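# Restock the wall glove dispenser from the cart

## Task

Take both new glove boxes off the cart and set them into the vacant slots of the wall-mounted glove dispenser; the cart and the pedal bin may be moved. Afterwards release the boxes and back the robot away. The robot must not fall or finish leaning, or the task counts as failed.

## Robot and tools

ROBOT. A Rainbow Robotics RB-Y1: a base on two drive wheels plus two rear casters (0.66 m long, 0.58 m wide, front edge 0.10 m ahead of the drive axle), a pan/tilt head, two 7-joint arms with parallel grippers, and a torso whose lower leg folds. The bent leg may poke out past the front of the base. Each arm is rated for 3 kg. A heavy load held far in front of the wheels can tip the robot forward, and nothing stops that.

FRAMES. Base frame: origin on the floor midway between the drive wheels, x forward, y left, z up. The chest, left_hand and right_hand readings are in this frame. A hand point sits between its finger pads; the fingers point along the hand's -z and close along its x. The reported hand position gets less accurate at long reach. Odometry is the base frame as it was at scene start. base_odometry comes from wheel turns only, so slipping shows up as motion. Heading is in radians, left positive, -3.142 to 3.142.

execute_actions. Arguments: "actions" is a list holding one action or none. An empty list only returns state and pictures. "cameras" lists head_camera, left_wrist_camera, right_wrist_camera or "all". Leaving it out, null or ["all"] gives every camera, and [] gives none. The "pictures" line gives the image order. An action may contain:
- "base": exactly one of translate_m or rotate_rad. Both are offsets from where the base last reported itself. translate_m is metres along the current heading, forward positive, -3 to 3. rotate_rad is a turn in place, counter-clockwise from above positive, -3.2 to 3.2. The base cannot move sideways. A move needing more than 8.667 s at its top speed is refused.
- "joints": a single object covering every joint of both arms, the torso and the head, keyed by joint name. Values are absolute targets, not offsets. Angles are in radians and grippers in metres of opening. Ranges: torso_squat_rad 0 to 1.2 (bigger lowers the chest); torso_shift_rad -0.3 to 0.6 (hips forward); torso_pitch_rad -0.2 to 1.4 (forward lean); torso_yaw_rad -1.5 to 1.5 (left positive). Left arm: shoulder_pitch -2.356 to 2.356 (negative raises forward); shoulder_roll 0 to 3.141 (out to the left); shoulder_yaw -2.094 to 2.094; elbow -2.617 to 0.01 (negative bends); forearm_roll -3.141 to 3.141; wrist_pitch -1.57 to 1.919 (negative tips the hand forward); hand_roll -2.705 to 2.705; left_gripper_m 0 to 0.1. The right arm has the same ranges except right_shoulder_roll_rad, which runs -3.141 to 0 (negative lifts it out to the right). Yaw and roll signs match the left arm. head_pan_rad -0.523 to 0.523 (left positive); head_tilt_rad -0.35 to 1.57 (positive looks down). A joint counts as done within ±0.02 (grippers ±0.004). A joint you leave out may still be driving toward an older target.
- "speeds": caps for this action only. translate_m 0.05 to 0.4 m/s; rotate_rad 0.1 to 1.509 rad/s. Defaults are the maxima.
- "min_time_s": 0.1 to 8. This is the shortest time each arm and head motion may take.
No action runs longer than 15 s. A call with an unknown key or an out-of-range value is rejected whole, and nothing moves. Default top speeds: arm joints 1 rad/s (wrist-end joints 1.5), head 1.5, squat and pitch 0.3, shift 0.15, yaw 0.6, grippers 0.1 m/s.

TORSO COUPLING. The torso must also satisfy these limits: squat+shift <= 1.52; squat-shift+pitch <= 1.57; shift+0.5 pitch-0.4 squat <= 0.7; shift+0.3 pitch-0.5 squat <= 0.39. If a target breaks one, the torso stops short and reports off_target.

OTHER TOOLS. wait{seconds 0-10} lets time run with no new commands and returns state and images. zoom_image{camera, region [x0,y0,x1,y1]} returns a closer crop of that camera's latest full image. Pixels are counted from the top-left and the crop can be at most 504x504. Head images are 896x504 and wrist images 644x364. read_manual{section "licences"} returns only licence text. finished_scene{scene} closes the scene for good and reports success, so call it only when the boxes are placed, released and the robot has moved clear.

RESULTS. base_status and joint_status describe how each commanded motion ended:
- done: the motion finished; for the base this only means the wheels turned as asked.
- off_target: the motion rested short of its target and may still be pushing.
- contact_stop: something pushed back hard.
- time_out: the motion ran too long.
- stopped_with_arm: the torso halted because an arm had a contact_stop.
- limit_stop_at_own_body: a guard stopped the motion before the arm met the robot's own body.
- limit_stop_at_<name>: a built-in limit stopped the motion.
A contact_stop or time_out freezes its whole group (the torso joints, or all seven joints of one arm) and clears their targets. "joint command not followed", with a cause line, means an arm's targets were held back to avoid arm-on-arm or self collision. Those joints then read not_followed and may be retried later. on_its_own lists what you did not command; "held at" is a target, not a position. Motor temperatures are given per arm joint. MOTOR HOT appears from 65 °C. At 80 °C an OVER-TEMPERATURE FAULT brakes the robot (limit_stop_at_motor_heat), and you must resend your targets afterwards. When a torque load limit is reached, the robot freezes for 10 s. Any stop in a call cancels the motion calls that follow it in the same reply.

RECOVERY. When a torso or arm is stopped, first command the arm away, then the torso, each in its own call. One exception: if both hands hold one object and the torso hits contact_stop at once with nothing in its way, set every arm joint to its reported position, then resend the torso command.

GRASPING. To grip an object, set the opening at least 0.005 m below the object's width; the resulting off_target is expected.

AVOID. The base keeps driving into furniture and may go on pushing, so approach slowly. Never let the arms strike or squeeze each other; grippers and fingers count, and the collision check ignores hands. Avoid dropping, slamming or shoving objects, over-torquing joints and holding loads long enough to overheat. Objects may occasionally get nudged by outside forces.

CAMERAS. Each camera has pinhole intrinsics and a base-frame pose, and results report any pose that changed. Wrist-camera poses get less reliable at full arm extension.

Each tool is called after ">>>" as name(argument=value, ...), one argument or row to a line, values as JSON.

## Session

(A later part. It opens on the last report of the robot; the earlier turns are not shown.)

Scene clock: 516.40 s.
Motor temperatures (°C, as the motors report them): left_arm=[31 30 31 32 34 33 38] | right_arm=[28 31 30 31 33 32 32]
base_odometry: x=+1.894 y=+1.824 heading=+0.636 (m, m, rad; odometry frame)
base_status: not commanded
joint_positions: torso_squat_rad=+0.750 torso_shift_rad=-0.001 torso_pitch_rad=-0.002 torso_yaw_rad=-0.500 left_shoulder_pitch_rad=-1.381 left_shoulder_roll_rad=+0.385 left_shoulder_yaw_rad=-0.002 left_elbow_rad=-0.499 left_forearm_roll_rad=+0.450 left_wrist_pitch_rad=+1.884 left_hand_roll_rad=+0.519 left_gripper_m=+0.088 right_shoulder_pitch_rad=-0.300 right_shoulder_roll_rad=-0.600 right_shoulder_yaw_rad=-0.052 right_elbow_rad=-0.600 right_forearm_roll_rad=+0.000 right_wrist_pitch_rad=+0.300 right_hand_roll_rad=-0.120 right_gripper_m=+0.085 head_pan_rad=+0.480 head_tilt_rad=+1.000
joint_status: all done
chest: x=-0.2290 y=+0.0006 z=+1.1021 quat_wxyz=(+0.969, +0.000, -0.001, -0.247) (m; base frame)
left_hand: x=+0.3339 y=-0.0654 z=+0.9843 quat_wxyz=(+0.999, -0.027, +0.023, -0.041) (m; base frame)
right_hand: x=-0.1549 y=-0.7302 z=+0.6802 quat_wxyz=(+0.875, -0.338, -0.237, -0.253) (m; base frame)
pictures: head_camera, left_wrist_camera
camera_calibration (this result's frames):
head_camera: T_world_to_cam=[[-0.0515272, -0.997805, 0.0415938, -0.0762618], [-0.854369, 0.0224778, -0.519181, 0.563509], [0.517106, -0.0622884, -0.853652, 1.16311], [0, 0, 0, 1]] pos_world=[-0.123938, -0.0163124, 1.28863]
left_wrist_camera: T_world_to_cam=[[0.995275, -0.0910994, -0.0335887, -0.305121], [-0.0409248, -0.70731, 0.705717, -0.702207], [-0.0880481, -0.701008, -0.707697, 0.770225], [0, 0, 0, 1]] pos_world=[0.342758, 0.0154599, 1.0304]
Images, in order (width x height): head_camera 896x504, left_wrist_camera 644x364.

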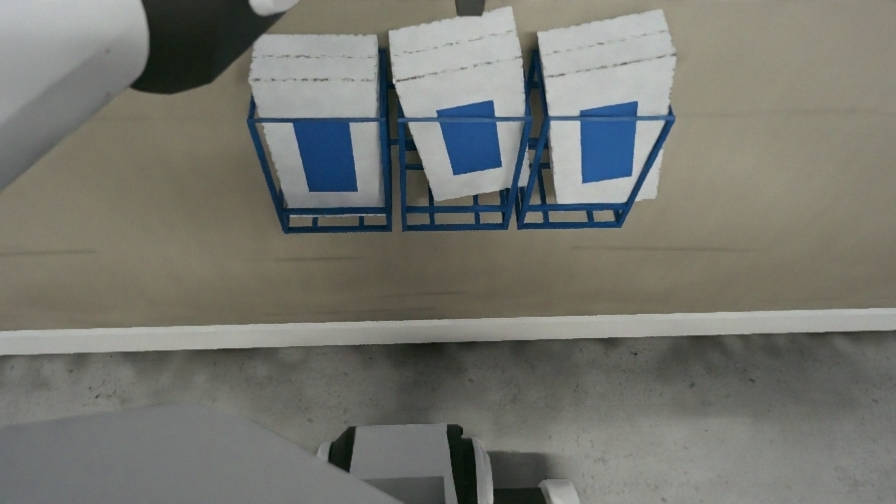

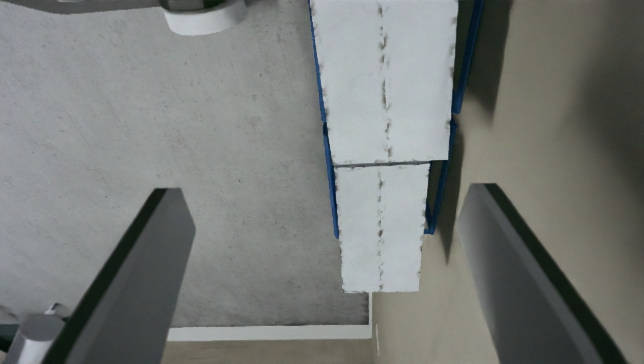

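>>> execute_actions(
  actions=[
    {"base":{"translate_m":0.025},"joints":{"left_hand_roll_rad":0.59}},
  ],
  cameras=[],
)

>>> execute_actions(
  actions=[
    {"joints":{"torso_squat_rad":0.96}},
  ],
  cameras=["left_wrist_camera"],
)

>>> execute_actions(
  actions=[
    {"joints":{"left_gripper_m":0.055}},
  ],
  cameras=[],
)

>>> execute_actions(
  actions=[
    {"joints":{"torso_squat_rad":0.85,"left_forearm_roll_rad":0.25,"left_shoulder_roll_rad":0.33},"min_time_s":2},
  ],
  cameras=["head_camera"],
)

Scene clock: 523.30 s.
Motor temperatures (°C, as the motors report them): left_arm=[31 30 31 32 34 33 38] | right_arm=[28 31 30 31 33 32 32]
base_odometry: x=+1.914 y=+1.839 heading=+0.637 (m, m, rad; odometry frame)
base_status: done
joint_positions: torso_squat_rad=+0.750 torso_shift_rad=-0.001 torso_pitch_rad=-0.002 torso_yaw_rad=-0.500 left_shoulder_pitch_rad=-1.380 left_shoulder_roll_rad=+0.384 left_shoulder_yaw_rad=-0.002 left_elbow_rad=-0.499 left_forearm_roll_rad=+0.450 left_wrist_pitch_rad=+1.884 left_hand_roll_rad=+0.590 left_gripper_m=+0.088 right_shoulder_pitch_rad=-0.300 right_shoulder_roll_rad=-0.600 right_shoulder_yaw_rad=-0.052 right_elbow_rad=-0.600 right_forearm_roll_rad=+0.000 right_wrist_pitch_rad=+0.300 right_hand_roll_rad=-0.120 right_gripper_m=+0.085 head_pan_rad=+0.480 head_tilt_rad=+1.000
joint_status: all done
chest: x=-0.2294 y=+0.0006 z=+1.1021 quat_wxyz=(+0.969, +0.000, -0.001, -0.247) (m; base frame)
left_hand: x=+0.3334 y=-0.0657 z=+0.9844 quat_wxyz=(+0.999, -0.026, +0.024, -0.006) (m; base frame)
right_hand: x=-0.1548 y=-0.7302 z=+0.6803 quat_wxyz=(+0.875, -0.338, -0.238, -0.253) (m; base frame)
pictures: none
No camera images: the call's "cameras" was empty. Leave "cameras" out to get every camera's image.

Scene clock: 524.80 s.
Motor temperatures (°C, as the motors report them): left_arm=[31 30 31 32 34 33 38] | right_arm=[28 31 30 31 33 32 32]
base_odometry: x=+1.914 y=+1.839 heading=+0.637 (m, m, rad; odometry frame)
base_status: not commanded
joint_positions: torso_squat_rad=+0.960 torso_shift_rad=-0.001 torso_pitch_rad=-0.003 torso_yaw_rad=-0.500 left_shoulder_pitch_rad=-1.382 left_shoulder_roll_rad=+0.384 left_shoulder_yaw_rad=-0.002 left_elbow_rad=-0.500 left_forearm_roll_rad=+0.450 left_wrist_pitch_rad=+1.884 left_hand_roll_rad=+0.590 left_gripper_m=+0.088 right_shoulder_pitch_rad=-0.300 right_shoulder_roll_rad=-0.600 right_shoulder_yaw_rad=-0.052 right_elbow_rad=-0.600 right_forearm_roll_rad=+0.000 right_wrist_pitch_rad=+0.300 right_hand_roll_rad=-0.120 right_gripper_m=+0.085 head_pan_rad=+0.480 head_tilt_rad=+1.000
joint_status: all done
chest: x=-0.2294 y=+0.0005 z=+0.9913 quat_wxyz=(+0.969, +0.000, -0.001, -0.247) (m; base frame)
left_hand: x=+0.3337 y=-0.0661 z=+0.8746 quat_wxyz=(+0.999, -0.027, +0.023, -0.006) (m; base frame)
right_hand: x=-0.1547 y=-0.7303 z=+0.5696 quat_wxyz=(+0.875, -0.338, -0.238, -0.253) (m; base frame)
pictures: left_wrist_camera
camera_calibration (this result's frames):
left_wrist_camera: T_world_to_cam=[[0.999146, -0.0219611, -0.0349855, -0.304137], [0.00903582, -0.71025, 0.703891, -0.640552], [-0.0403067, -0.703606, -0.709446, 0.677539], [0, 0, 0, 1]] pos_world=[0.336975, 0.0150892, 0.920916]
Images, in order (width x height): left_wrist_camera 644x364.

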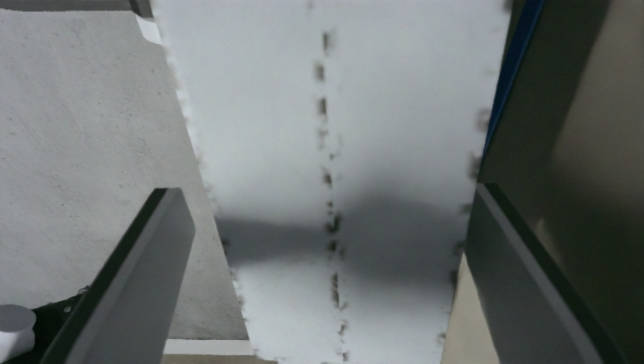

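Scene clock: 525.60 s.
Motor temperatures (°C, as the motors report them): left_arm=[31 30 31 32 34 33 38] | right_arm=[28 31 30 31 33 32 32]
base_odometry: x=+1.914 y=+1.839 heading=+0.637 (m, m, rad; odometry frame)
base_status: not commanded
joint_positions: torso_squat_rad=+0.960 torso_shift_rad=-0.001 torso_pitch_rad=-0.003 torso_yaw_rad=-0.500 left_shoulder_pitch_rad=-1.382 left_shoulder_roll_rad=+0.384 left_shoulder_yaw_rad=-0.002 left_elbow_rad=-0.500 left_forearm_roll_rad=+0.450 left_wrist_pitch_rad=+1.884 left_hand_roll_rad=+0.590 left_gripper_m=+0.058 right_shoulder_pitch_rad=-0.300 right_shoulder_roll_rad=-0.600 right_shoulder_yaw_rad=-0.052 right_elbow_rad=-0.600 right_forearm_roll_rad=+0.000 right_wrist_pitch_rad=+0.300 right_hand_roll_rad=-0.120 right_gripper_m=+0.085 head_pan_rad=+0.480 head_tilt_rad=+1.000
joint_status: all done
chest: x=-0.2294 y=+0.0005 z=+0.9913 quat_wxyz=(+0.969, +0.000, -0.001, -0.247) (m; base frame)
left_hand: x=+0.3337 y=-0.0661 z=+0.8746 quat_wxyz=(+0.999, -0.027, +0.023, -0.006) (m; base frame)
right_hand: x=-0.1547 y=-0.7303 z=+0.5696 quat_wxyz=(+0.875, -0.338, -0.238, -0.253) (m; base frame)
pictures: none
No camera images: the call's "cameras" was empty. Leave "cameras" out to get every camera's image.

Scene clock: 527.90 s.
Motor temperatures (°C, as the motors report them): left_arm=[31 30 31 32 34 33 38] | right_arm=[28 31 30 31 33 32 32]
base_odometry: x=+1.914 y=+1.839 heading=+0.637 (m, m, rad; odometry frame)
base_status: not commanded
joint_positions: torso_squat_rad=+0.850 torso_shift_rad=-0.001 torso_pitch_rad=-0.001 torso_yaw_rad=-0.500 left_shoulder_pitch_rad=-1.380 left_shoulder_roll_rad=+0.329 left_shoulder_yaw_rad=-0.002 left_elbow_rad=-0.498 left_forearm_roll_rad=+0.251 left_wrist_pitch_rad=+1.884 left_hand_roll_rad=+0.590 left_gripper_m=+0.058 right_shoulder_pitch_rad=-0.300 right_shoulder_roll_rad=-0.600 right_shoulder_yaw_rad=-0.052 right_elbow_rad=-0.600 right_forearm_roll_rad=+0.000 right_wrist_pitch_rad=+0.300 right_hand_roll_rad=-0.120 right_gripper_m=+0.085 head_pan_rad=+0.480 head_tilt_rad=+1.000
joint_status: all done
chest: x=-0.2288 y=+0.0006 z=+1.0519 quat_wxyz=(+0.969, +0.000, -0.001, -0.247) (m; base frame)
left_hand: x=+0.3412 y=-0.0527 z=+0.9244 quat_wxyz=(+0.998, +0.053, -0.018, -0.002) (m; base frame)
right_hand: x=-0.1547 y=-0.7303 z=+0.6301 quat_wxyz=(+0.875, -0.338, -0.237, -0.253) (m; base frame)
pictures: head_camera
camera_calibration (this result's frames):
head_camera: T_world_to_cam=[[-0.0514636, -0.997803, 0.0417163, -0.0742653], [-0.854603, 0.0223877, -0.518799, 0.537197], [0.516725, -0.0623502, -0.853878, 1.12028], [0, 0, 0, 1]] pos_world=[-0.123609, -0.0162791, 1.23838]
Images, in order (width x height): head_camera 896x504.

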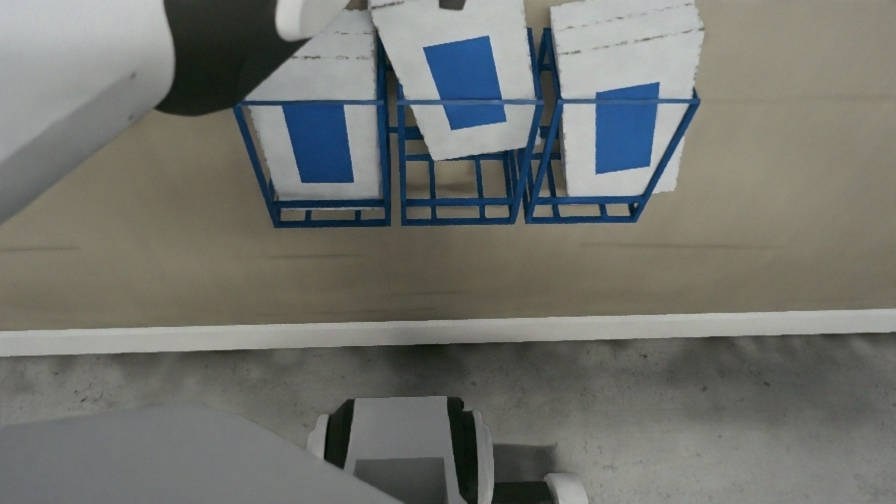

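>>> execute_actions(
  actions=[
    {"joints":{"left_shoulder_roll_rad":0.25,"left_gripper_m":0.04},"min_time_s":2},
  ],
  cameras=["head_camera"],
)

Scene clock: 533.60 s.
Motor temperatures (°C, as the motors report them): left_arm=[31 30 31 33 34 33 38] | right_arm=[28 31 30 31 33 32 32]
base_odometry: x=+1.914 y=+1.839 heading=+0.637 (m, m, rad; odometry frame)
base_status: not commanded
joint_positions: torso_squat_rad=+0.850 torso_shift_rad=-0.001 torso_pitch_rad=-0.001 torso_yaw_rad=-0.500 left_shoulder_pitch_rad=-1.380 left_shoulder_roll_rad=+0.252 left_shoulder_yaw_rad=-0.002 left_elbow_rad=-0.499 left_forearm_roll_rad=+0.249 left_wrist_pitch_rad=+1.884 left_hand_roll_rad=+0.590 left_gripper_m=+0.057 right_shoulder_pitch_rad=-0.300 right_shoulder_roll_rad=-0.600 right_shoulder_yaw_rad=-0.052 right_elbow_rad=-0.600 right_forearm_roll_rad=+0.000 right_wrist_pitch_rad=+0.300 right_hand_roll_rad=-0.120 right_gripper_m=+0.085 head_pan_rad=+0.480 head_tilt_rad=+1.000
joint_status: left_gripper_m off_target (ended at +0.057, target +0.040); the others done
chest: x=-0.2288 y=+0.0006 z=+1.0519 quat_wxyz=(+0.969, +0.000, -0.001, -0.247) (m; base frame)
left_hand: x=+0.3162 y=-0.0851 z=+0.9110 quat_wxyz=(+0.998, +0.052, -0.006, -0.038) (m; base frame)
right_hand: x=-0.1547 y=-0.7303 z=+0.6301 quat_wxyz=(+0.875, -0.338, -0.237, -0.253) (m; base frame)
pictures: head_camera
camera_calibration (this result's frames):
head_camera: T_world_to_cam=[[-0.0514637, -0.997803, 0.0417163, -0.0742653], [-0.854603, 0.0223879, -0.518799, 0.537197], [0.516725, -0.0623501, -0.853878, 1.12028], [0, 0, 0, 1]] pos_world=[-0.123609, -0.0162792, 1.23838]
Images, in order (width x height): head_camera 896x504.

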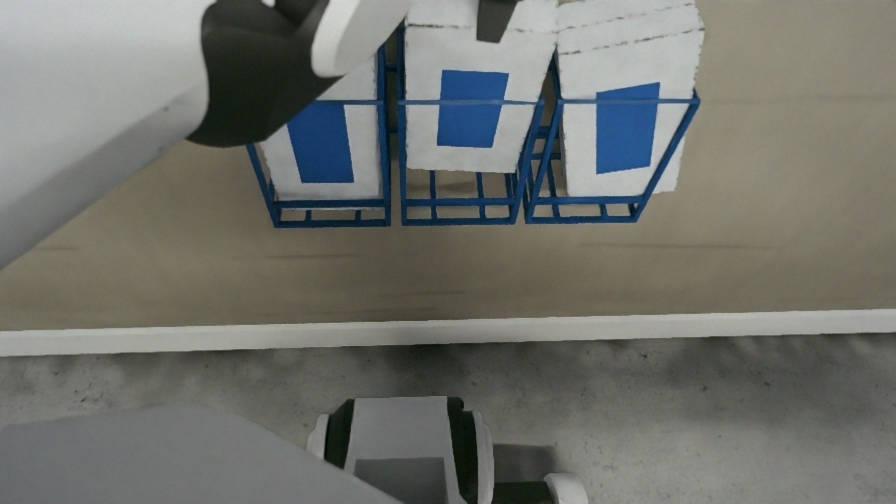

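It straightened. Release.

>>> execute_actions(
  actions=[
    {"joints":{"left_gripper_m":0.088}},
  ],
  cameras=[],
)

>>> execute_actions(
  actions=[
    {"joints":{"torso_squat_rad":0.5}},
  ],
  cameras=["head_camera"],
)

Scene clock: 538.10 s.
Motor temperatures (°C, as the motors report them): left_arm=[31 30 31 33 34 33 38] | right_arm=[28 31 30 31 33 32 32]
base_odometry: x=+1.914 y=+1.839 heading=+0.637 (m, m, rad; odometry frame)
base_status: not commanded
joint_positions: torso_squat_rad=+0.850 torso_shift_rad=-0.001 torso_pitch_rad=-0.001 torso_yaw_rad=-0.500 left_shoulder_pitch_rad=-1.380 left_shoulder_roll_rad=+0.250 left_shoulder_yaw_rad=-0.002 left_elbow_rad=-0.499 left_forearm_roll_rad=+0.250 left_wrist_pitch_rad=+1.884 left_hand_roll_rad=+0.590 left_gripper_m=+0.088 right_shoulder_pitch_rad=-0.300 right_shoulder_roll_rad=-0.600 right_shoulder_yaw_rad=-0.052 right_elbow_rad=-0.600 right_forearm_roll_rad=+0.000 right_wrist_pitch_rad=+0.300 right_hand_roll_rad=-0.120 right_gripper_m=+0.085 head_pan_rad=+0.480 head_tilt_rad=+1.000
joint_status: all done
chest: x=-0.2288 y=+0.0006 z=+1.0519 quat_wxyz=(+0.969, +0.000, -0.001, -0.247) (m; base frame)
left_hand: x=+0.3157 y=-0.0857 z=+0.9108 quat_wxyz=(+0.998, +0.052, -0.005, -0.039) (m; base frame)
right_hand: x=-0.1547 y=-0.7303 z=+0.6301 quat_wxyz=(+0.875, -0.338, -0.237, -0.253) (m; base frame)
pictures: none
No camera images: the call's "cameras" was empty. Leave "cameras" out to get every camera's image.

Scene clock: 540.10 s.
Motor temperatures (°C, as the motors report them): left_arm=[32 30 31 33 34 33 38] | right_arm=[28 31 30 31 33 32 32]
base_odometry: x=+1.914 y=+1.839 heading=+0.637 (m, m, rad; odometry frame)
base_status: not commanded
joint_positions: torso_squat_rad=+0.500 torso_shift_rad=-0.001 torso_pitch_rad=-0.001 torso_yaw_rad=-0.500 left_shoulder_pitch_rad=-1.380 left_shoulder_roll_rad=+0.250 left_shoulder_yaw_rad=-0.002 left_elbow_rad=-0.499 left_forearm_roll_rad=+0.250 left_wrist_pitch_rad=+1.884 left_hand_roll_rad=+0.590 left_gripper_m=+0.088 right_shoulder_pitch_rad=-0.300 right_shoulder_roll_rad=-0.600 right_shoulder_yaw_rad=-0.052 right_elbow_rad=-0.600 right_forearm_roll_rad=+0.000 right_wrist_pitch_rad=+0.300 right_hand_roll_rad=-0.120 right_gripper_m=+0.085 head_pan_rad=+0.480 head_tilt_rad=+1.000
joint_status: all done
chest: x=-0.2290 y=+0.0007 z=+1.2042 quat_wxyz=(+0.969, +0.000, -0.001, -0.247) (m; base frame)
left_hand: x=+0.3156 y=-0.0856 z=+1.0633 quat_wxyz=(+0.998, +0.052, -0.005, -0.039) (m; base frame)
right_hand: x=-0.1549 y=-0.7301 z=+0.7824 quat_wxyz=(+0.875, -0.338, -0.237, -0.253) (m; base frame)
pictures: head_camera
camera_calibration (this result's frames):
head_camera: T_world_to_cam=[[-0.0514668, -0.997803, 0.0417105, -0.0804751], [-0.854562, 0.0223886, -0.518866, 0.616158], [0.516792, -0.0623486, -0.853838, 1.2504], [0, 0, 0, 1]] pos_world=[-0.123793, -0.0161326, 1.3907]
Images, in order (width x height): head_camera 896x504.

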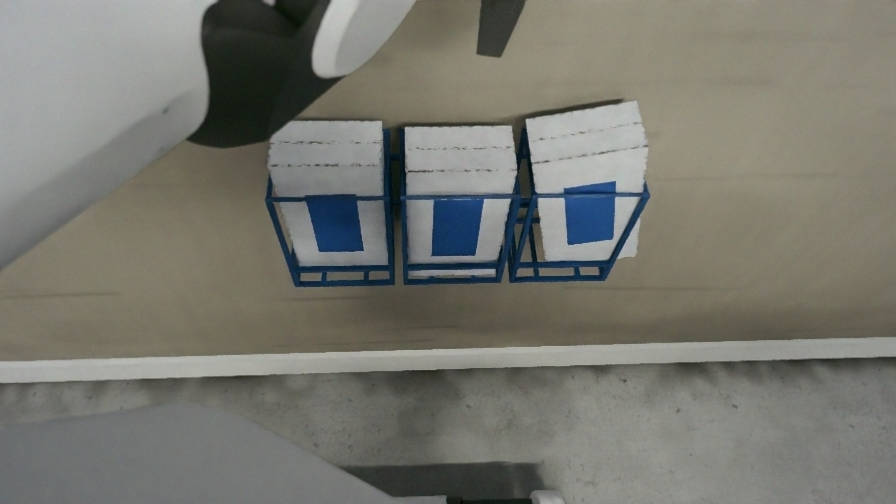

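>>> execute_actions(
  actions=[
    {"joints":{"torso_yaw_rad":-0.76,"left_shoulder_roll_rad":0.385,"left_forearm_roll_rad":0.45,"left_hand_roll_rad":0.85,"head_pan_rad":0.52},"min_time_s":1.5},
  ],
  cameras=[],
)

>>> execute_actions(
  actions=[
    {"base":{"translate_m":0.035},"joints":{"torso_squat_rad":0.75}},
  ],
  cameras=["left_wrist_camera","head_camera"],
)

Scene clock: 549.13 s.
Motor temperatures (°C, as the motors report them): left_arm=[32 30 31 33 34 33 38] | right_arm=[28 31 30 31 33 32 32]
base_odometry: x=+1.914 y=+1.839 heading=+0.637 (m, m, rad; odometry frame)
base_status: not commanded
joint_positions: torso_squat_rad=+0.500 torso_shift_rad=-0.001 torso_pitch_rad=-0.001 torso_yaw_rad=-0.760 left_shoulder_pitch_rad=-1.380 left_shoulder_roll_rad=+0.385 left_shoulder_yaw_rad=-0.002 left_elbow_rad=-0.499 left_forearm_roll_rad=+0.450 left_wrist_pitch_rad=+1.884 left_hand_roll_rad=+0.850 left_gripper_m=+0.088 right_shoulder_pitch_rad=-0.300 right_shoulder_roll_rad=-0.600 right_shoulder_yaw_rad=-0.052 right_elbow_rad=-0.600 right_forearm_roll_rad=+0.000 right_wrist_pitch_rad=+0.300 right_hand_roll_rad=-0.120 right_gripper_m=+0.085 head_pan_rad=+0.520 head_tilt_rad=+1.000
joint_status: all done
chest: x=-0.2291 y=+0.0007 z=+1.2042 quat_wxyz=(+0.929, +0.000, -0.001, -0.371) (m; base frame)
left_hand: x=+0.2980 y=-0.2077 z=+1.0861 quat_wxyz=(+0.999, -0.019, +0.030, -0.006) (m; base frame)
right_hand: x=-0.3453 y=-0.7244 z=+0.7821 quat_wxyz=(+0.835, -0.366, -0.191, -0.364) (m; base frame)
pictures: none
No camera images: the call's "cameras" was empty. Leave "cameras" out to get every camera's image.

Scene clock: 550.77 s.
Motor temperatures (°C, as the motors report them): left_arm=[32 30 31 33 34 33 38] | right_arm=[28 31 30 31 33 32 32]
base_odometry: x=+1.942 y=+1.860 heading=+0.638 (m, m, rad; odometry frame)
base_status: done
joint_positions: torso_squat_rad=+0.750 torso_shift_rad=-0.002 torso_pitch_rad=-0.003 torso_yaw_rad=-0.760 left_shoulder_pitch_rad=-1.382 left_shoulder_roll_rad=+0.384 left_shoulder_yaw_rad=-0.002 left_elbow_rad=-0.500 left_forearm_roll_rad=+0.450 left_wrist_pitch_rad=+1.884 left_hand_roll_rad=+0.850 left_gripper_m=+0.088 right_shoulder_pitch_rad=-0.300 right_shoulder_roll_rad=-0.600 right_shoulder_yaw_rad=-0.052 right_elbow_rad=-0.600 right_forearm_roll_rad=+0.000 right_wrist_pitch_rad=+0.300 right_hand_roll_rad=-0.120 right_gripper_m=+0.085 head_pan_rad=+0.520 head_tilt_rad=+1.000
joint_status: all done
chest: x=-0.2297 y=+0.0006 z=+1.1020 quat_wxyz=(+0.929, +0.000, -0.001, -0.371) (m; base frame)
left_hand: x=+0.2973 y=-0.2086 z=+0.9856 quat_wxyz=(+0.999, -0.020, +0.029, -0.007) (m; base frame)
right_hand: x=-0.3452 y=-0.7245 z=+0.6798 quat_wxyz=(+0.835, -0.366, -0.192, -0.365) (m; base frame)
pictures: head_camera, left_wrist_camera
camera_calibration (this result's frames):
head_camera: T_world_to_cam=[[-0.268101, -0.962517, 0.0410267, -0.126155], [-0.828219, 0.208521, -0.520166, 0.569553], [0.492114, -0.173436, -0.853079, 1.15726], [0, 0, 0, 1]] pos_world=[-0.131613, -0.0394793, 1.28867]
left_wrist_camera: T_world_to_cam=[[0.998657, -0.0225092, -0.0466567, -0.255501], [0.0161713, -0.720191, 0.693588, -0.813653], [-0.0492138, -0.693411, -0.71886, 0.668564], [0, 0, 0, 1]] pos_world=[0.301219, -0.128147, 1.03302]
Images, in order (width x height): head_camera 896x504, left_wrist_camera 644x364.

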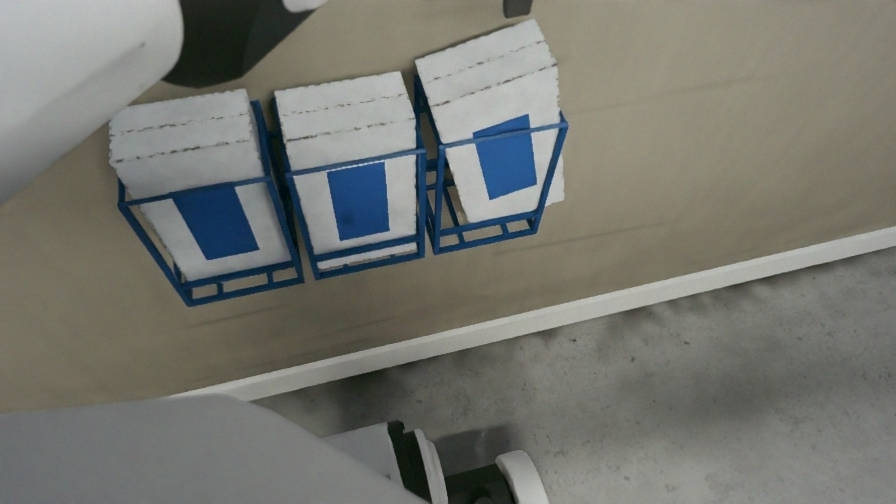

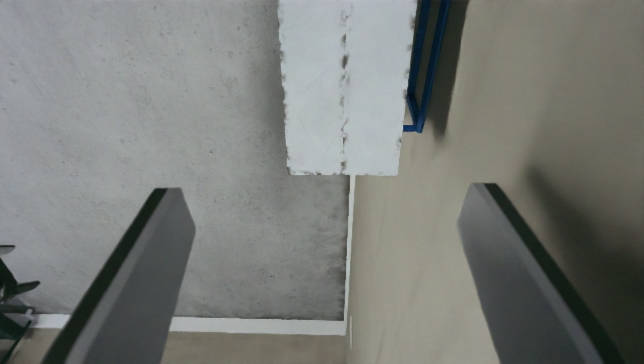

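>>> execute_actions(
  actions=[
    {"base":{"translate_m":0.01},"joints":{"torso_squat_rad":0.97}},
  ],
  cameras=["left_wrist_camera"],
)

>>> execute_actions(
  actions=[
    {"joints":{"left_gripper_m":0.04}},
  ],
  cameras=[],
)

>>> execute_actions(
  actions=[
    {"joints":{"torso_squat_rad":0.86,"left_forearm_roll_rad":0.25,"left_shoulder_roll_rad":0.33},"min_time_s":2},
  ],
  cameras=[],
)

>>> execute_actions(
  actions=[
    {"joints":{"left_shoulder_roll_rad":0.26},"min_time_s":2},
  ],
  cameras=["head_camera"],
)

Scene clock: 563.37 s.
Motor temperatures (°C, as the motors report them): left_arm=[31 30 31 32 34 33 38] | right_arm=[28 31 30 31 33 32 32]
base_odometry: x=+1.950 y=+1.866 heading=+0.639 (m, m, rad; odometry frame)
base_status: done
joint_positions: torso_squat_rad=+0.765 torso_shift_rad=-0.006 torso_pitch_rad=-0.013 torso_yaw_rad=-0.760 left_shoulder_pitch_rad=-1.383 left_shoulder_roll_rad=+0.381 left_shoulder_yaw_rad=-0.003 left_elbow_rad=-0.501 left_forearm_roll_rad=+0.450 left_wrist_pitch_rad=+1.884 left_hand_roll_rad=+0.850 left_gripper_m=+0.088 right_shoulder_pitch_rad=-0.300 right_shoulder_roll_rad=-0.600 right_shoulder_yaw_rad=-0.052 right_elbow_rad=-0.600 right_forearm_roll_rad=+0.000 right_wrist_pitch_rad=+0.300 right_hand_roll_rad=-0.120 right_gripper_m=+0.085 head_pan_rad=+0.520 head_tilt_rad=+1.000
joint_status: torso_squat_rad contact_stop (moved +0.015 of +0.220)
on_its_own: torso_squat_rad is held at +0.765, not at your +0.970, since a contact_stop
chest: x=-0.2351 y=+0.0009 z=+1.0947 quat_wxyz=(+0.929, +0.002, -0.006, -0.371) (m; base frame)
left_hand: x=+0.2918 y=-0.2099 z=+0.9838 quat_wxyz=(+0.999, -0.020, +0.023, -0.009) (m; base frame)
right_hand: x=-0.3466 y=-0.7244 z=+0.6716 quat_wxyz=(+0.834, -0.364, -0.196, -0.366) (m; base frame)
pictures: left_wrist_camera
camera_calibration (this result's frames):
left_wrist_camera: T_world_to_cam=[[0.999009, -0.0264019, -0.0358335, -0.261685], [0.00589089, -0.719562, 0.694403, -0.810896], [-0.044118, -0.693926, -0.718694, 0.664386], [0, 0, 0, 1]] pos_world=[0.295514, -0.129365, 1.0312]
Images, in order (width x height): left_wrist_camera 644x364.

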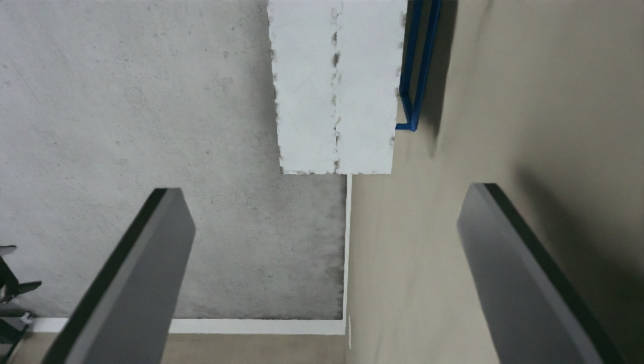

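not run: a stop came earlier in this reply.

not run: a stop came earlier in this reply.

not run: a stop came earlier in this reply.

>>> execute_actions(
  actions=[
    {"base":{"translate_m":-0.018},"joints":{"left_wrist_pitch_rad":1.82}},
  ],
  cameras=[],
)

>>> execute_actions(
  actions=[
    {"joints":{"torso_squat_rad":0.97,"torso_pitch_rad":0,"torso_shift_rad":0}},
  ],
  cameras=["left_wrist_camera"],
)

Scene clock: 569.70 s.
Motor temperatures (°C, as the motors report them): left_arm=[31 30 31 32 34 33 38] | right_arm=[28 31 30 31 33 32 32]
base_odometry: x=+1.935 y=+1.855 heading=+0.638 (m, m, rad; odometry frame)
base_status: done
joint_positions: torso_squat_rad=+0.765 torso_shift_rad=-0.005 torso_pitch_rad=-0.009 torso_yaw_rad=-0.760 left_shoulder_pitch_rad=-1.381 left_shoulder_roll_rad=+0.385 left_shoulder_yaw_rad=-0.002 left_elbow_rad=-0.499 left_forearm_roll_rad=+0.450 left_wrist_pitch_rad=+1.820 left_hand_roll_rad=+0.850 left_gripper_m=+0.088 right_shoulder_pitch_rad=-0.300 right_shoulder_roll_rad=-0.600 right_shoulder_yaw_rad=-0.052 right_elbow_rad=-0.600 right_forearm_roll_rad=+0.000 right_wrist_pitch_rad=+0.300 right_hand_roll_rad=-0.120 right_gripper_m=+0.085 head_pan_rad=+0.520 head_tilt_rad=+1.000
joint_status: all done
on_its_own: torso_squat_rad is held at +0.765, not at your +0.970, since a contact_stop
chest: x=-0.2333 y=+0.0007 z=+1.0949 quat_wxyz=(+0.929, +0.002, -0.004, -0.371) (m; base frame)
left_hand: x=+0.3042 y=-0.2192 z=+0.9818 quat_wxyz=(+0.999, -0.043, +0.005, -0.005) (m; base frame)
right_hand: x=-0.3462 y=-0.7245 z=+0.6719 quat_wxyz=(+0.834, -0.365, -0.195, -0.366) (m; base frame)
pictures: none
No camera images: the call's "cameras" was empty. Leave "cameras" out to get every camera's image.

Scene clock: 571.20 s.
Motor temperatures (°C, as the motors report them): left_arm=[31 30 31 32 34 33 38] | right_arm=[28 31 30 31 33 32 32]
base_odometry: x=+1.935 y=+1.855 heading=+0.638 (m, m, rad; odometry frame)
base_status: not commanded
joint_positions: torso_squat_rad=+0.970 torso_shift_rad=+0.000 torso_pitch_rad=+0.000 torso_yaw_rad=-0.760 left_shoulder_pitch_rad=-1.381 left_shoulder_roll_rad=+0.385 left_shoulder_yaw_rad=-0.002 left_elbow_rad=-0.499 left_forearm_roll_rad=+0.450 left_wrist_pitch_rad=+1.820 left_hand_roll_rad=+0.850 left_gripper_m=+0.088 right_shoulder_pitch_rad=-0.300 right_shoulder_roll_rad=-0.600 right_shoulder_yaw_rad=-0.052 right_elbow_rad=-0.600 right_forearm_roll_rad=+0.000 right_wrist_pitch_rad=+0.300 right_hand_roll_rad=-0.120 right_gripper_m=+0.085 head_pan_rad=+0.520 head_tilt_rad=+1.000
joint_status: all done
chest: x=-0.2282 y=+0.0005 z=+0.9856 quat_wxyz=(+0.929, +0.000, +0.000, -0.371) (m; base frame)
left_hand: x=+0.3084 y=-0.2191 z=+0.8674 quat_wxyz=(+0.999, -0.043, +0.010, -0.005) (m; base frame)
right_hand: x=-0.3449 y=-0.7246 z=+0.5637 quat_wxyz=(+0.835, -0.366, -0.191, -0.364) (m; base frame)
pictures: left_wrist_camera
camera_calibration (this result's frames):
left_wrist_camera: T_world_to_cam=[[0.999807, -0.0178868, -0.00806434, -0.305107], [-0.00642524, -0.686825, 0.726794, -0.753942], [-0.0185388, -0.726603, -0.686808, 0.532309], [0, 0, 0, 1]] pos_world=[0.310073, -0.136506, 0.911094]
Images, in order (width x height): left_wrist_camera 644x364.

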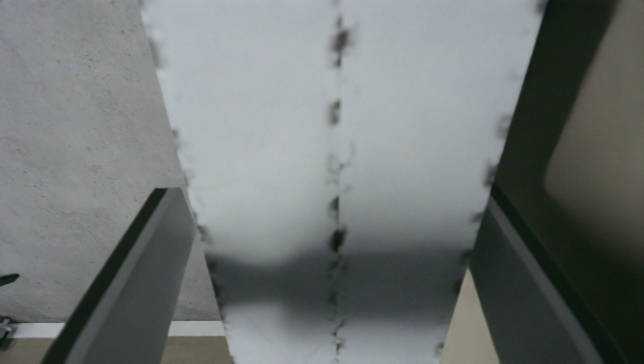

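>>> execute_actions(
  actions=[
    {"joints":{"left_gripper_m":0.04}},
  ],
  cameras=[],
)

>>> execute_actions(
  actions=[
    {"joints":{"torso_squat_rad":0.86,"left_forearm_roll_rad":0.3,"left_shoulder_roll_rad":0.35,"left_wrist_pitch_rad":1.86},"min_time_s":2},
  ],
  cameras=["head_camera"],
)

>>> execute_actions(
  actions=[
    {"joints":{"torso_yaw_rad":-0.83},"min_time_s":2},
  ],
  cameras=["head_camera"],
)

Scene clock: 578.80 s.
Motor temperatures (°C, as the motors report them): left_arm=[31 30 31 32 34 33 38] | right_arm=[28 31 30 31 33 32 32]
base_odometry: x=+1.935 y=+1.855 heading=+0.638 (m, m, rad; odometry frame)
base_status: not commanded
joint_positions: torso_squat_rad=+0.970 torso_shift_rad=+0.000 torso_pitch_rad=+0.000 torso_yaw_rad=-0.760 left_shoulder_pitch_rad=-1.381 left_shoulder_roll_rad=+0.385 left_shoulder_yaw_rad=-0.002 left_elbow_rad=-0.499 left_forearm_roll_rad=+0.450 left_wrist_pitch_rad=+1.820 left_hand_roll_rad=+0.850 left_gripper_m=+0.060 right_shoulder_pitch_rad=-0.300 right_shoulder_roll_rad=-0.600 right_shoulder_yaw_rad=-0.052 right_elbow_rad=-0.600 right_forearm_roll_rad=+0.000 right_wrist_pitch_rad=+0.300 right_hand_roll_rad=-0.120 right_gripper_m=+0.085 head_pan_rad=+0.520 head_tilt_rad=+1.000
joint_status: left_gripper_m off_target (ended at +0.060, target +0.040)
chest: x=-0.2282 y=+0.0005 z=+0.9856 quat_wxyz=(+0.929, +0.000, +0.000, -0.371) (m; base frame)
left_hand: x=+0.3084 y=-0.2191 z=+0.8674 quat_wxyz=(+0.999, -0.043, +0.010, -0.005) (m; base frame)
right_hand: x=-0.3449 y=-0.7246 z=+0.5637 quat_wxyz=(+0.835, -0.366, -0.191, -0.364) (m; base frame)
pictures: none
No camera images: the call's "cameras" was empty. Leave "cameras" out to get every camera's image.

Scene clock: 581.10 s.
Motor temperatures (°C, as the motors report them): left_arm=[31 30 31 32 34 33 38] | right_arm=[28 31 30 31 33 32 32]
base_odometry: x=+1.935 y=+1.855 heading=+0.638 (m, m, rad; odometry frame)
base_status: not commanded
joint_positions: torso_squat_rad=+0.860 torso_shift_rad=+0.000 torso_pitch_rad=+0.000 torso_yaw_rad=-0.760 left_shoulder_pitch_rad=-1.380 left_shoulder_roll_rad=+0.350 left_shoulder_yaw_rad=-0.002 left_elbow_rad=-0.499 left_forearm_roll_rad=+0.300 left_wrist_pitch_rad=+1.859 left_hand_roll_rad=+0.850 left_gripper_m=+0.060 right_shoulder_pitch_rad=-0.300 right_shoulder_roll_rad=-0.600 right_shoulder_yaw_rad=-0.052 right_elbow_rad=-0.600 right_forearm_roll_rad=+0.000 right_wrist_pitch_rad=+0.300 right_hand_roll_rad=-0.120 right_gripper_m=+0.085 head_pan_rad=+0.520 head_tilt_rad=+1.000
joint_status: all done
chest: x=-0.2279 y=+0.0006 z=+1.0466 quat_wxyz=(+0.929, +0.000, +0.000, -0.371) (m; base frame)
left_hand: x=+0.3131 y=-0.2023 z=+0.9214 quat_wxyz=(+0.999, +0.020, -0.024, +0.000) (m; base frame)
right_hand: x=-0.3449 y=-0.7246 z=+0.6247 quat_wxyz=(+0.835, -0.366, -0.191, -0.364) (m; base frame)
pictures: head_camera
camera_calibration (this result's frames):
head_camera: T_world_to_cam=[[-0.268092, -0.962485, 0.0418206, -0.124286], [-0.829727, 0.208618, -0.517717, 0.539277], [0.48957, -0.173496, -0.854529, 1.11005], [0, 0, 0, 1]] pos_world=[-0.129315, -0.0395377, 1.23296]
Images, in order (width x height): head_camera 896x504.

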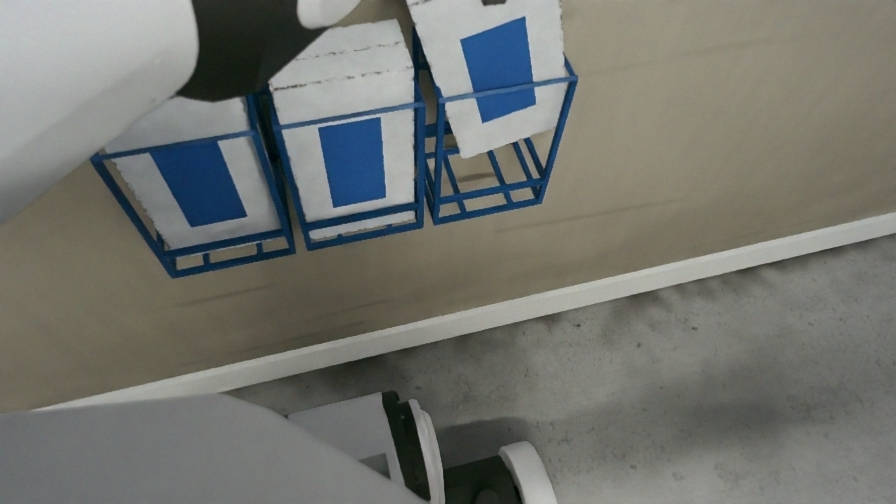

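action 0: "min_time_s" has no arm or head joint beside it: it slows only arm and head motions. Command such a joint too, or leave it out

>>> execute_actions(
  actions=[
    {"joints":{"left_shoulder_roll_rad":0.27},"min_time_s":2},
  ],
  cameras=["head_camera"],
)

Scene clock: 585.83 s.
Motor temperatures (°C, as the motors report them): left_arm=[31 30 31 32 34 34 38] | right_arm=[28 31 30 31 33 32 32]
base_odometry: x=+1.935 y=+1.855 heading=+0.639 (m, m, rad; odometry frame)
base_status: not commanded
joint_positions: torso_squat_rad=+0.860 torso_shift_rad=+0.000 torso_pitch_rad=+0.000 torso_yaw_rad=-0.760 left_shoulder_pitch_rad=-1.381 left_shoulder_roll_rad=+0.273 left_shoulder_yaw_rad=-0.002 left_elbow_rad=-0.499 left_forearm_roll_rad=+0.299 left_wrist_pitch_rad=+1.859 left_hand_roll_rad=+0.850 left_gripper_m=+0.060 right_shoulder_pitch_rad=-0.300 right_shoulder_roll_rad=-0.600 right_shoulder_yaw_rad=-0.052 right_elbow_rad=-0.600 right_forearm_roll_rad=+0.000 right_wrist_pitch_rad=+0.300 right_hand_roll_rad=-0.120 right_gripper_m=+0.085 head_pan_rad=+0.520 head_tilt_rad=+1.000
joint_status: all done
chest: x=-0.2279 y=+0.0006 z=+1.0466 quat_wxyz=(+0.929, +0.000, +0.000, -0.371) (m; base frame)
left_hand: x=+0.2809 y=-0.2271 z=+0.9084 quat_wxyz=(+0.999, +0.023, -0.012, -0.035) (m; base frame)
right_hand: x=-0.3448 y=-0.7246 z=+0.6247 quat_wxyz=(+0.835, -0.366, -0.191, -0.364) (m; base frame)
pictures: head_camera
camera_calibration (this result's frames):
head_camera: T_world_to_cam=[[-0.267934, -0.96253, 0.0418042, -0.124238], [-0.829731, 0.20848, -0.517767, 0.539313], [0.489651, -0.173414, -0.8545, 1.11005], [0, 0, 0, 1]] pos_world=[-0.129339, -0.0395214, 1.23297]
Images, in order (width x height): head_camera 896x504.

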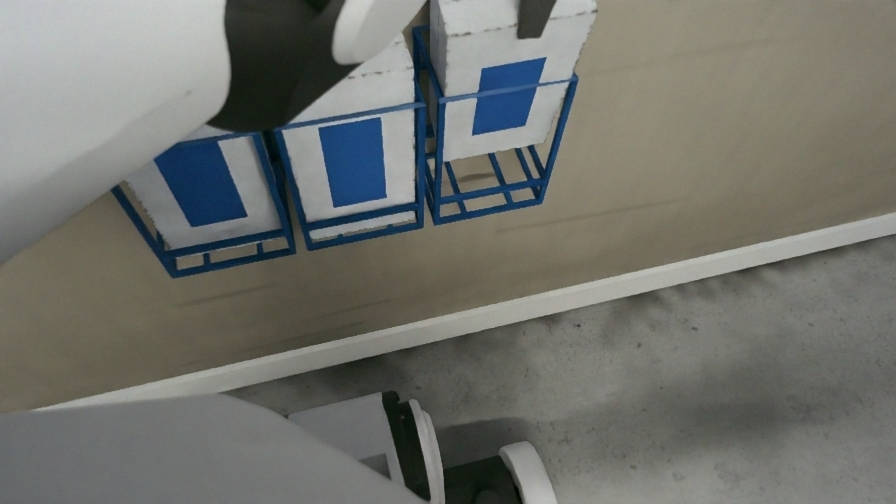

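Straight now; release, rise, back away.

>>> execute_actions(
  actions=[
    {"joints":{"left_gripper_m":0.09}},
  ],
  cameras=[],
)

>>> execute_actions(
  actions=[
    {"joints":{"torso_squat_rad":0.45}},
  ],
  cameras=[],
)

>>> execute_actions(
  actions=[
    {"base":{"translate_m":-0.7},"joints":{"head_tilt_rad":0.7}},
  ],
  cameras=[],
)

>>> execute_actions(
  actions=[
    {"joints":{"torso_yaw_rad":0,"head_pan_rad":0,"head_tilt_rad":0.5,"left_shoulder_pitch_rad":-0.1,"left_shoulder_roll_rad":0.2,"left_elbow_rad":-0.3,"left_wrist_pitch_rad":0,"left_forearm_roll_rad":0,"left_hand_roll_rad":0,"right_shoulder_pitch_rad":-0.1,"right_shoulder_roll_rad":-0.2,"right_wrist_pitch_rad":0}},
  ],
  cameras=["head_camera"],
)

Scene clock: 597.47 s.
Motor temperatures (°C, as the motors report them): left_arm=[31 30 31 32 35 34 38] | right_arm=[28 31 30 31 33 32 32]
base_odometry: x=+1.935 y=+1.855 heading=+0.639 (m, m, rad; odometry frame)
base_status: not commanded
joint_positions: torso_squat_rad=+0.860 torso_shift_rad=+0.000 torso_pitch_rad=+0.000 torso_yaw_rad=-0.760 left_shoulder_pitch_rad=-1.381 left_shoulder_roll_rad=+0.270 left_shoulder_yaw_rad=-0.002 left_elbow_rad=-0.499 left_forearm_roll_rad=+0.300 left_wrist_pitch_rad=+1.860 left_hand_roll_rad=+0.850 left_gripper_m=+0.090 right_shoulder_pitch_rad=-0.300 right_shoulder_roll_rad=-0.600 right_shoulder_yaw_rad=-0.052 right_elbow_rad=-0.600 right_forearm_roll_rad=+0.000 right_wrist_pitch_rad=+0.300 right_hand_roll_rad=-0.120 right_gripper_m=+0.085 head_pan_rad=+0.520 head_tilt_rad=+1.000
joint_status: all done
chest: x=-0.2280 y=+0.0006 z=+1.0466 quat_wxyz=(+0.929, +0.000, +0.000, -0.371) (m; base frame)
left_hand: x=+0.2793 y=-0.2279 z=+0.9078 quat_wxyz=(+0.999, +0.024, -0.011, -0.037) (m; base frame)
right_hand: x=-0.3448 y=-0.7246 z=+0.6247 quat_wxyz=(+0.835, -0.366, -0.191, -0.364) (m; base frame)
pictures: none
No camera images: the call's "cameras" was empty. Leave "cameras" out to get every camera's image.

Scene clock: 599.70 s.
Motor temperatures (°C, as the motors report them): left_arm=[31 30 31 32 35 34 38] | right_arm=[28 31 30 31 33 32 32]
base_odometry: x=+1.935 y=+1.855 heading=+0.638 (m, m, rad; odometry frame)
base_status: not commanded
joint_positions: torso_squat_rad=+0.450 torso_shift_rad=+0.000 torso_pitch_rad=+0.000 torso_yaw_rad=-0.760 left_shoulder_pitch_rad=-1.381 left_shoulder_roll_rad=+0.270 left_shoulder_yaw_rad=-0.002 left_elbow_rad=-0.499 left_forearm_roll_rad=+0.300 left_wrist_pitch_rad=+1.860 left_hand_roll_rad=+0.850 left_gripper_m=+0.090 right_shoulder_pitch_rad=-0.300 right_shoulder_roll_rad=-0.600 right_shoulder_yaw_rad=-0.052 right_elbow_rad=-0.600 right_forearm_roll_rad=+0.000 right_wrist_pitch_rad=+0.300 right_hand_roll_rad=-0.120 right_gripper_m=+0.085 head_pan_rad=+0.520 head_tilt_rad=+1.000
joint_status: all done
chest: x=-0.2280 y=+0.0007 z=+1.2202 quat_wxyz=(+0.929, +0.000, +0.000, -0.371) (m; base frame)
left_hand: x=+0.2792 y=-0.2277 z=+1.0813 quat_wxyz=(+0.999, +0.024, -0.010, -0.037) (m; base frame)
right_hand: x=-0.3448 y=-0.7244 z=+0.7983 quat_wxyz=(+0.835, -0.366, -0.191, -0.364) (m; base frame)
pictures: none
No camera images: the call's "cameras" was empty. Leave "cameras" out to get every camera's image.

Scene clock: 603.23 s.
Motor temperatures (°C, as the motors report them): left_arm=[31 30 31 32 35 34 38] | right_arm=[28 31 30 31 33 32 32]
base_odometry: x=+1.374 y=+1.437 heading=+0.641 (m, m, rad; odometry frame)
base_status: done
joint_positions: torso_squat_rad=+0.450 torso_shift_rad=+0.000 torso_pitch_rad=+0.000 torso_yaw_rad=-0.760 left_shoulder_pitch_rad=-1.380 left_shoulder_roll_rad=+0.270 left_shoulder_yaw_rad=-0.002 left_elbow_rad=-0.499 left_forearm_roll_rad=+0.300 left_wrist_pitch_rad=+1.860 left_hand_roll_rad=+0.850 left_gripper_m=+0.090 right_shoulder_pitch_rad=-0.300 right_shoulder_roll_rad=-0.600 right_shoulder_yaw_rad=-0.052 right_elbow_rad=-0.600 right_forearm_roll_rad=+0.000 right_wrist_pitch_rad=+0.300 right_hand_roll_rad=-0.120 right_gripper_m=+0.085 head_pan_rad=+0.520 head_tilt_rad=+0.700
joint_status: all done
chest: x=-0.2281 y=+0.0007 z=+1.2202 quat_wxyz=(+0.929, +0.000, +0.000, -0.371) (m; base frame)
left_hand: x=+0.2790 y=-0.2278 z=+1.0813 quat_wxyz=(+0.999, +0.024, -0.010, -0.037) (m; base frame)
right_hand: x=-0.3448 y=-0.7244 z=+0.7982 quat_wxyz=(+0.835, -0.366, -0.191, -0.364) (m; base frame)
pictures: none
No camera images: the call's "cameras" was empty. Leave "cameras" out to get every camera's image.

Scene clock: 605.37 s.
Motor temperatures (°C, as the motors report them): left_arm=[31 30 31 32 34 34 38] | right_arm=[28 31 30 31 33 32 32]
base_odometry: x=+1.374 y=+1.437 heading=+0.641 (m, m, rad; odometry frame)
base_status: not commanded
joint_positions: torso_squat_rad=+0.450 torso_shift_rad=+0.000 torso_pitch_rad=+0.000 torso_yaw_rad=+0.000 left_shoulder_pitch_rad=-0.100 left_shoulder_roll_rad=+0.200 left_shoulder_yaw_rad=-0.002 left_elbow_rad=-0.300 left_forearm_roll_rad=+0.000 left_wrist_pitch_rad=+0.000 left_hand_roll_rad=+0.000 left_gripper_m=+0.090 right_shoulder_pitch_rad=-0.100 right_shoulder_roll_rad=-0.200 right_shoulder_yaw_rad=-0.051 right_elbow_rad=-0.600 right_forearm_roll_rad=+0.000 right_wrist_pitch_rad=+0.000 right_hand_roll_rad=-0.120 right_gripper_m=+0.085 head_pan_rad=+0.000 head_tilt_rad=+0.500
joint_status: all done
chest: x=-0.2281 y=+0.0007 z=+1.2202 quat_wxyz=(+1.000, +0.000, +0.000, +0.000) (m; base frame)
left_hand: x=-0.0098 y=+0.3633 z=+0.5822 quat_wxyz=(+0.975, +0.097, -0.196, -0.028) (m; base frame)
right_hand: x=+0.1192 y=-0.3609 z=+0.6515 quat_wxyz=(+0.934, -0.077, -0.348, -0.040) (m; base frame)
pictures: head_camera
camera_calibration (this result's frames):
head_camera: T_world_to_cam=[[-0.0473742, -0.998644, 0.0215652, -0.0410104], [-0.502443, 0.00516462, -0.864595, 1.19111], [0.863312, -0.0517948, -0.502006, 0.834426], [0, 0, 0, 1]] pos_world=[-0.123846, -0.00388755, 1.4496]
Images, in order (width x height): head_camera 896x504.

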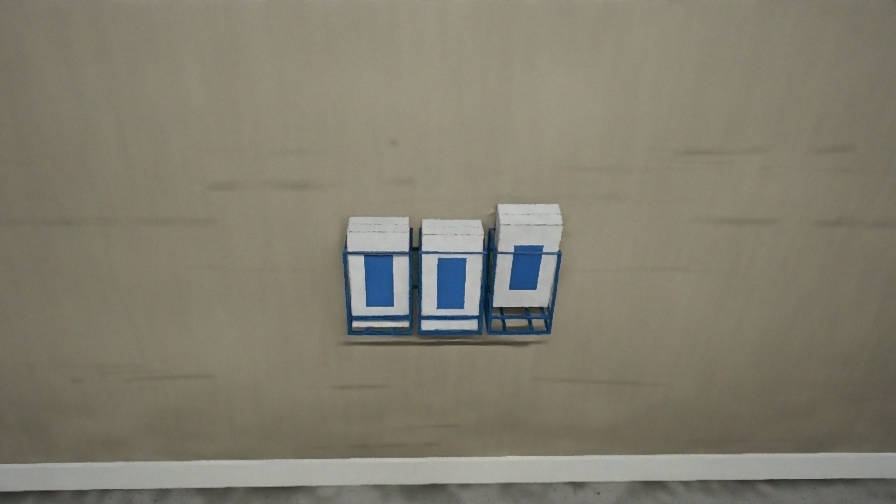

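>>> execute_actions(
  actions=[
    {"joints":{"torso_yaw_rad":-0.76,"head_pan_rad":0.52,"head_tilt_rad":1.0,"left_shoulder_pitch_rad":-1.38,"left_shoulder_roll_rad":0.33,"left_elbow_rad":-0.499,"left_wrist_pitch_rad":1.86,"left_forearm_roll_rad":0.3,"left_hand_roll_rad":0.85,"left_gripper_m":0.03,"right_shoulder_roll_rad":-0.5}},
  ],
  cameras=[],
)

>>> execute_actions(
  actions=[
    {"base":{"translate_m":0.7},"speeds":{"translate_m":0.25}},
  ],
  cameras=[],
)

>>> execute_actions(
  actions=[
    {"joints":{"torso_squat_rad":0.8}},
  ],
  cameras=["head_camera","left_wrist_camera"],
)

Scene clock: 616.80 s.
Motor temperatures (°C, as the motors report them): left_arm=[30 30 31 32 34 34 38] | right_arm=[28 31 30 31 33 32 32]
base_odometry: x=+1.374 y=+1.437 heading=+0.641 (m, m, rad; odometry frame)
base_status: not commanded
joint_positions: torso_squat_rad=+0.450 torso_shift_rad=+0.000 torso_pitch_rad=+0.000 torso_yaw_rad=-0.760 left_shoulder_pitch_rad=-1.381 left_shoulder_roll_rad=+0.330 left_shoulder_yaw_rad=-0.002 left_elbow_rad=-0.499 left_forearm_roll_rad=+0.300 left_wrist_pitch_rad=+1.860 left_hand_roll_rad=+0.850 left_gripper_m=+0.030 right_shoulder_pitch_rad=-0.100 right_shoulder_roll_rad=-0.500 right_shoulder_yaw_rad=-0.052 right_elbow_rad=-0.600 right_forearm_roll_rad=+0.000 right_wrist_pitch_rad=+0.000 right_hand_roll_rad=-0.120 right_gripper_m=+0.085 head_pan_rad=+0.520 head_tilt_rad=+1.000
joint_status: all done
chest: x=-0.2281 y=+0.0006 z=+1.2202 quat_wxyz=(+0.929, +0.000, +0.000, -0.371) (m; base frame)
left_hand: x=+0.3046 y=-0.2089 z=+1.0919 quat_wxyz=(+1.000, +0.021, -0.021, -0.009) (m; base frame)
right_hand: x=-0.3593 y=-0.6408 z=+0.7268 quat_wxyz=(+0.844, -0.335, -0.247, -0.338) (m; base frame)
pictures: none
No camera images: the call's "cameras" was empty. Leave "cameras" out to get every camera's image.

Scene clock: 620.93 s.
Motor temperatures (°C, as the motors report them): left_arm=[30 30 31 32 34 34 38] | right_arm=[28 31 30 31 33 32 32]
base_odometry: x=+1.935 y=+1.856 heading=+0.642 (m, m, rad; odometry frame)
base_status: done
joint_positions: torso_squat_rad=+0.450 torso_shift_rad=+0.000 torso_pitch_rad=+0.000 torso_yaw_rad=-0.760 left_shoulder_pitch_rad=-1.381 left_shoulder_roll_rad=+0.330 left_shoulder_yaw_rad=-0.002 left_elbow_rad=-0.499 left_forearm_roll_rad=+0.300 left_wrist_pitch_rad=+1.860 left_hand_roll_rad=+0.850 left_gripper_m=+0.030 right_shoulder_pitch_rad=-0.100 right_shoulder_roll_rad=-0.500 right_shoulder_yaw_rad=-0.052 right_elbow_rad=-0.600 right_forearm_roll_rad=+0.000 right_wrist_pitch_rad=+0.000 right_hand_roll_rad=-0.120 right_gripper_m=+0.085 head_pan_rad=+0.520 head_tilt_rad=+1.000
joint_status: not commanded
chest: x=-0.2280 y=+0.0007 z=+1.2202 quat_wxyz=(+0.929, +0.000, +0.000, -0.371) (m; base frame)
left_hand: x=+0.3048 y=-0.2087 z=+1.0918 quat_wxyz=(+1.000, +0.021, -0.021, -0.009) (m; base frame)
right_hand: x=-0.3592 y=-0.6408 z=+0.7268 quat_wxyz=(+0.844, -0.335, -0.247, -0.338) (m; base frame)
pictures: none
No camera images: the call's "cameras" was empty. Leave "cameras" out to get every camera's image.

Scene clock: 622.93 s.
Motor temperatures (°C, as the motors report them): left_arm=[30 30 31 32 34 34 38] | right_arm=[28 31 30 31 33 32 32]
base_odometry: x=+1.935 y=+1.856 heading=+0.642 (m, m, rad; odometry frame)
base_status: not commanded
joint_positions: torso_squat_rad=+0.800 torso_shift_rad=+0.000 torso_pitch_rad=+0.000 torso_yaw_rad=-0.760 left_shoulder_pitch_rad=-1.381 left_shoulder_roll_rad=+0.330 left_shoulder_yaw_rad=-0.002 left_elbow_rad=-0.499 left_forearm_roll_rad=+0.300 left_wrist_pitch_rad=+1.860 left_hand_roll_rad=+0.850 left_gripper_m=+0.030 right_shoulder_pitch_rad=-0.100 right_shoulder_roll_rad=-0.500 right_shoulder_yaw_rad=-0.052 right_elbow_rad=-0.600 right_forearm_roll_rad=+0.000 right_wrist_pitch_rad=+0.000 right_hand_roll_rad=-0.120 right_gripper_m=+0.085 head_pan_rad=+0.520 head_tilt_rad=+1.000
joint_status: all done
chest: x=-0.2282 y=+0.0006 z=+1.0776 quat_wxyz=(+0.929, +0.000, +0.000, -0.371) (m; base frame)
left_hand: x=+0.3047 y=-0.2088 z=+0.9493 quat_wxyz=(+1.000, +0.021, -0.021, -0.009) (m; base frame)
right_hand: x=-0.3592 y=-0.6409 z=+0.5842 quat_wxyz=(+0.844, -0.335, -0.247, -0.338) (m; base frame)
pictures: head_camera, left_wrist_camera
camera_calibration (this result's frames):
head_camera: T_world_to_cam=[[-0.267961, -0.962531, 0.0416136, -0.12541], [-0.829478, 0.208518, -0.518157, 0.55565], [0.490065, -0.173364, -0.854272, 1.1365], [0, 0, 0, 1]] pos_world=[-0.129665, -0.0395462, 1.26401]
left_wrist_camera: T_world_to_cam=[[0.998246, -0.0282595, 0.0520209, -0.359317], [-0.0547794, -0.774137, 0.630644, -0.718611], [0.0224497, -0.632387, -0.774327, 0.686251], [0, 0, 0, 1]] pos_world=[0.303916, -0.132481, 1.00326]
Images, in order (width x height): head_camera 896x504, left_wrist_camera 644x364.

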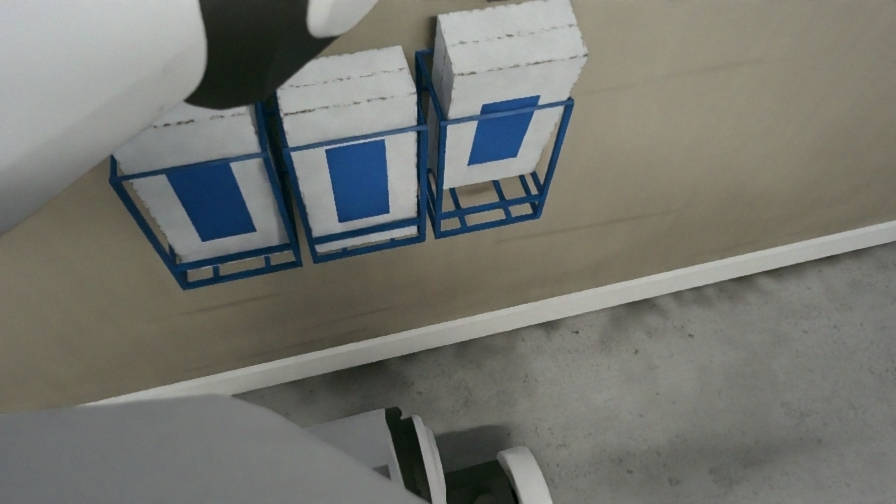

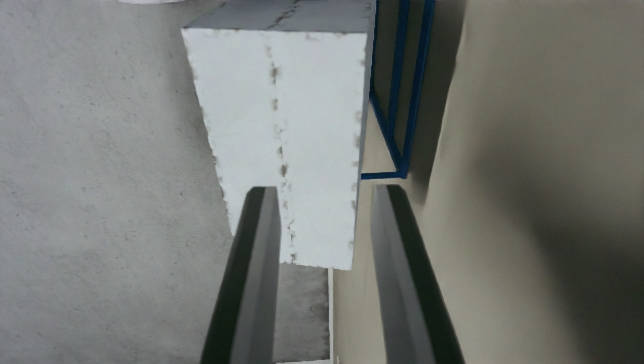

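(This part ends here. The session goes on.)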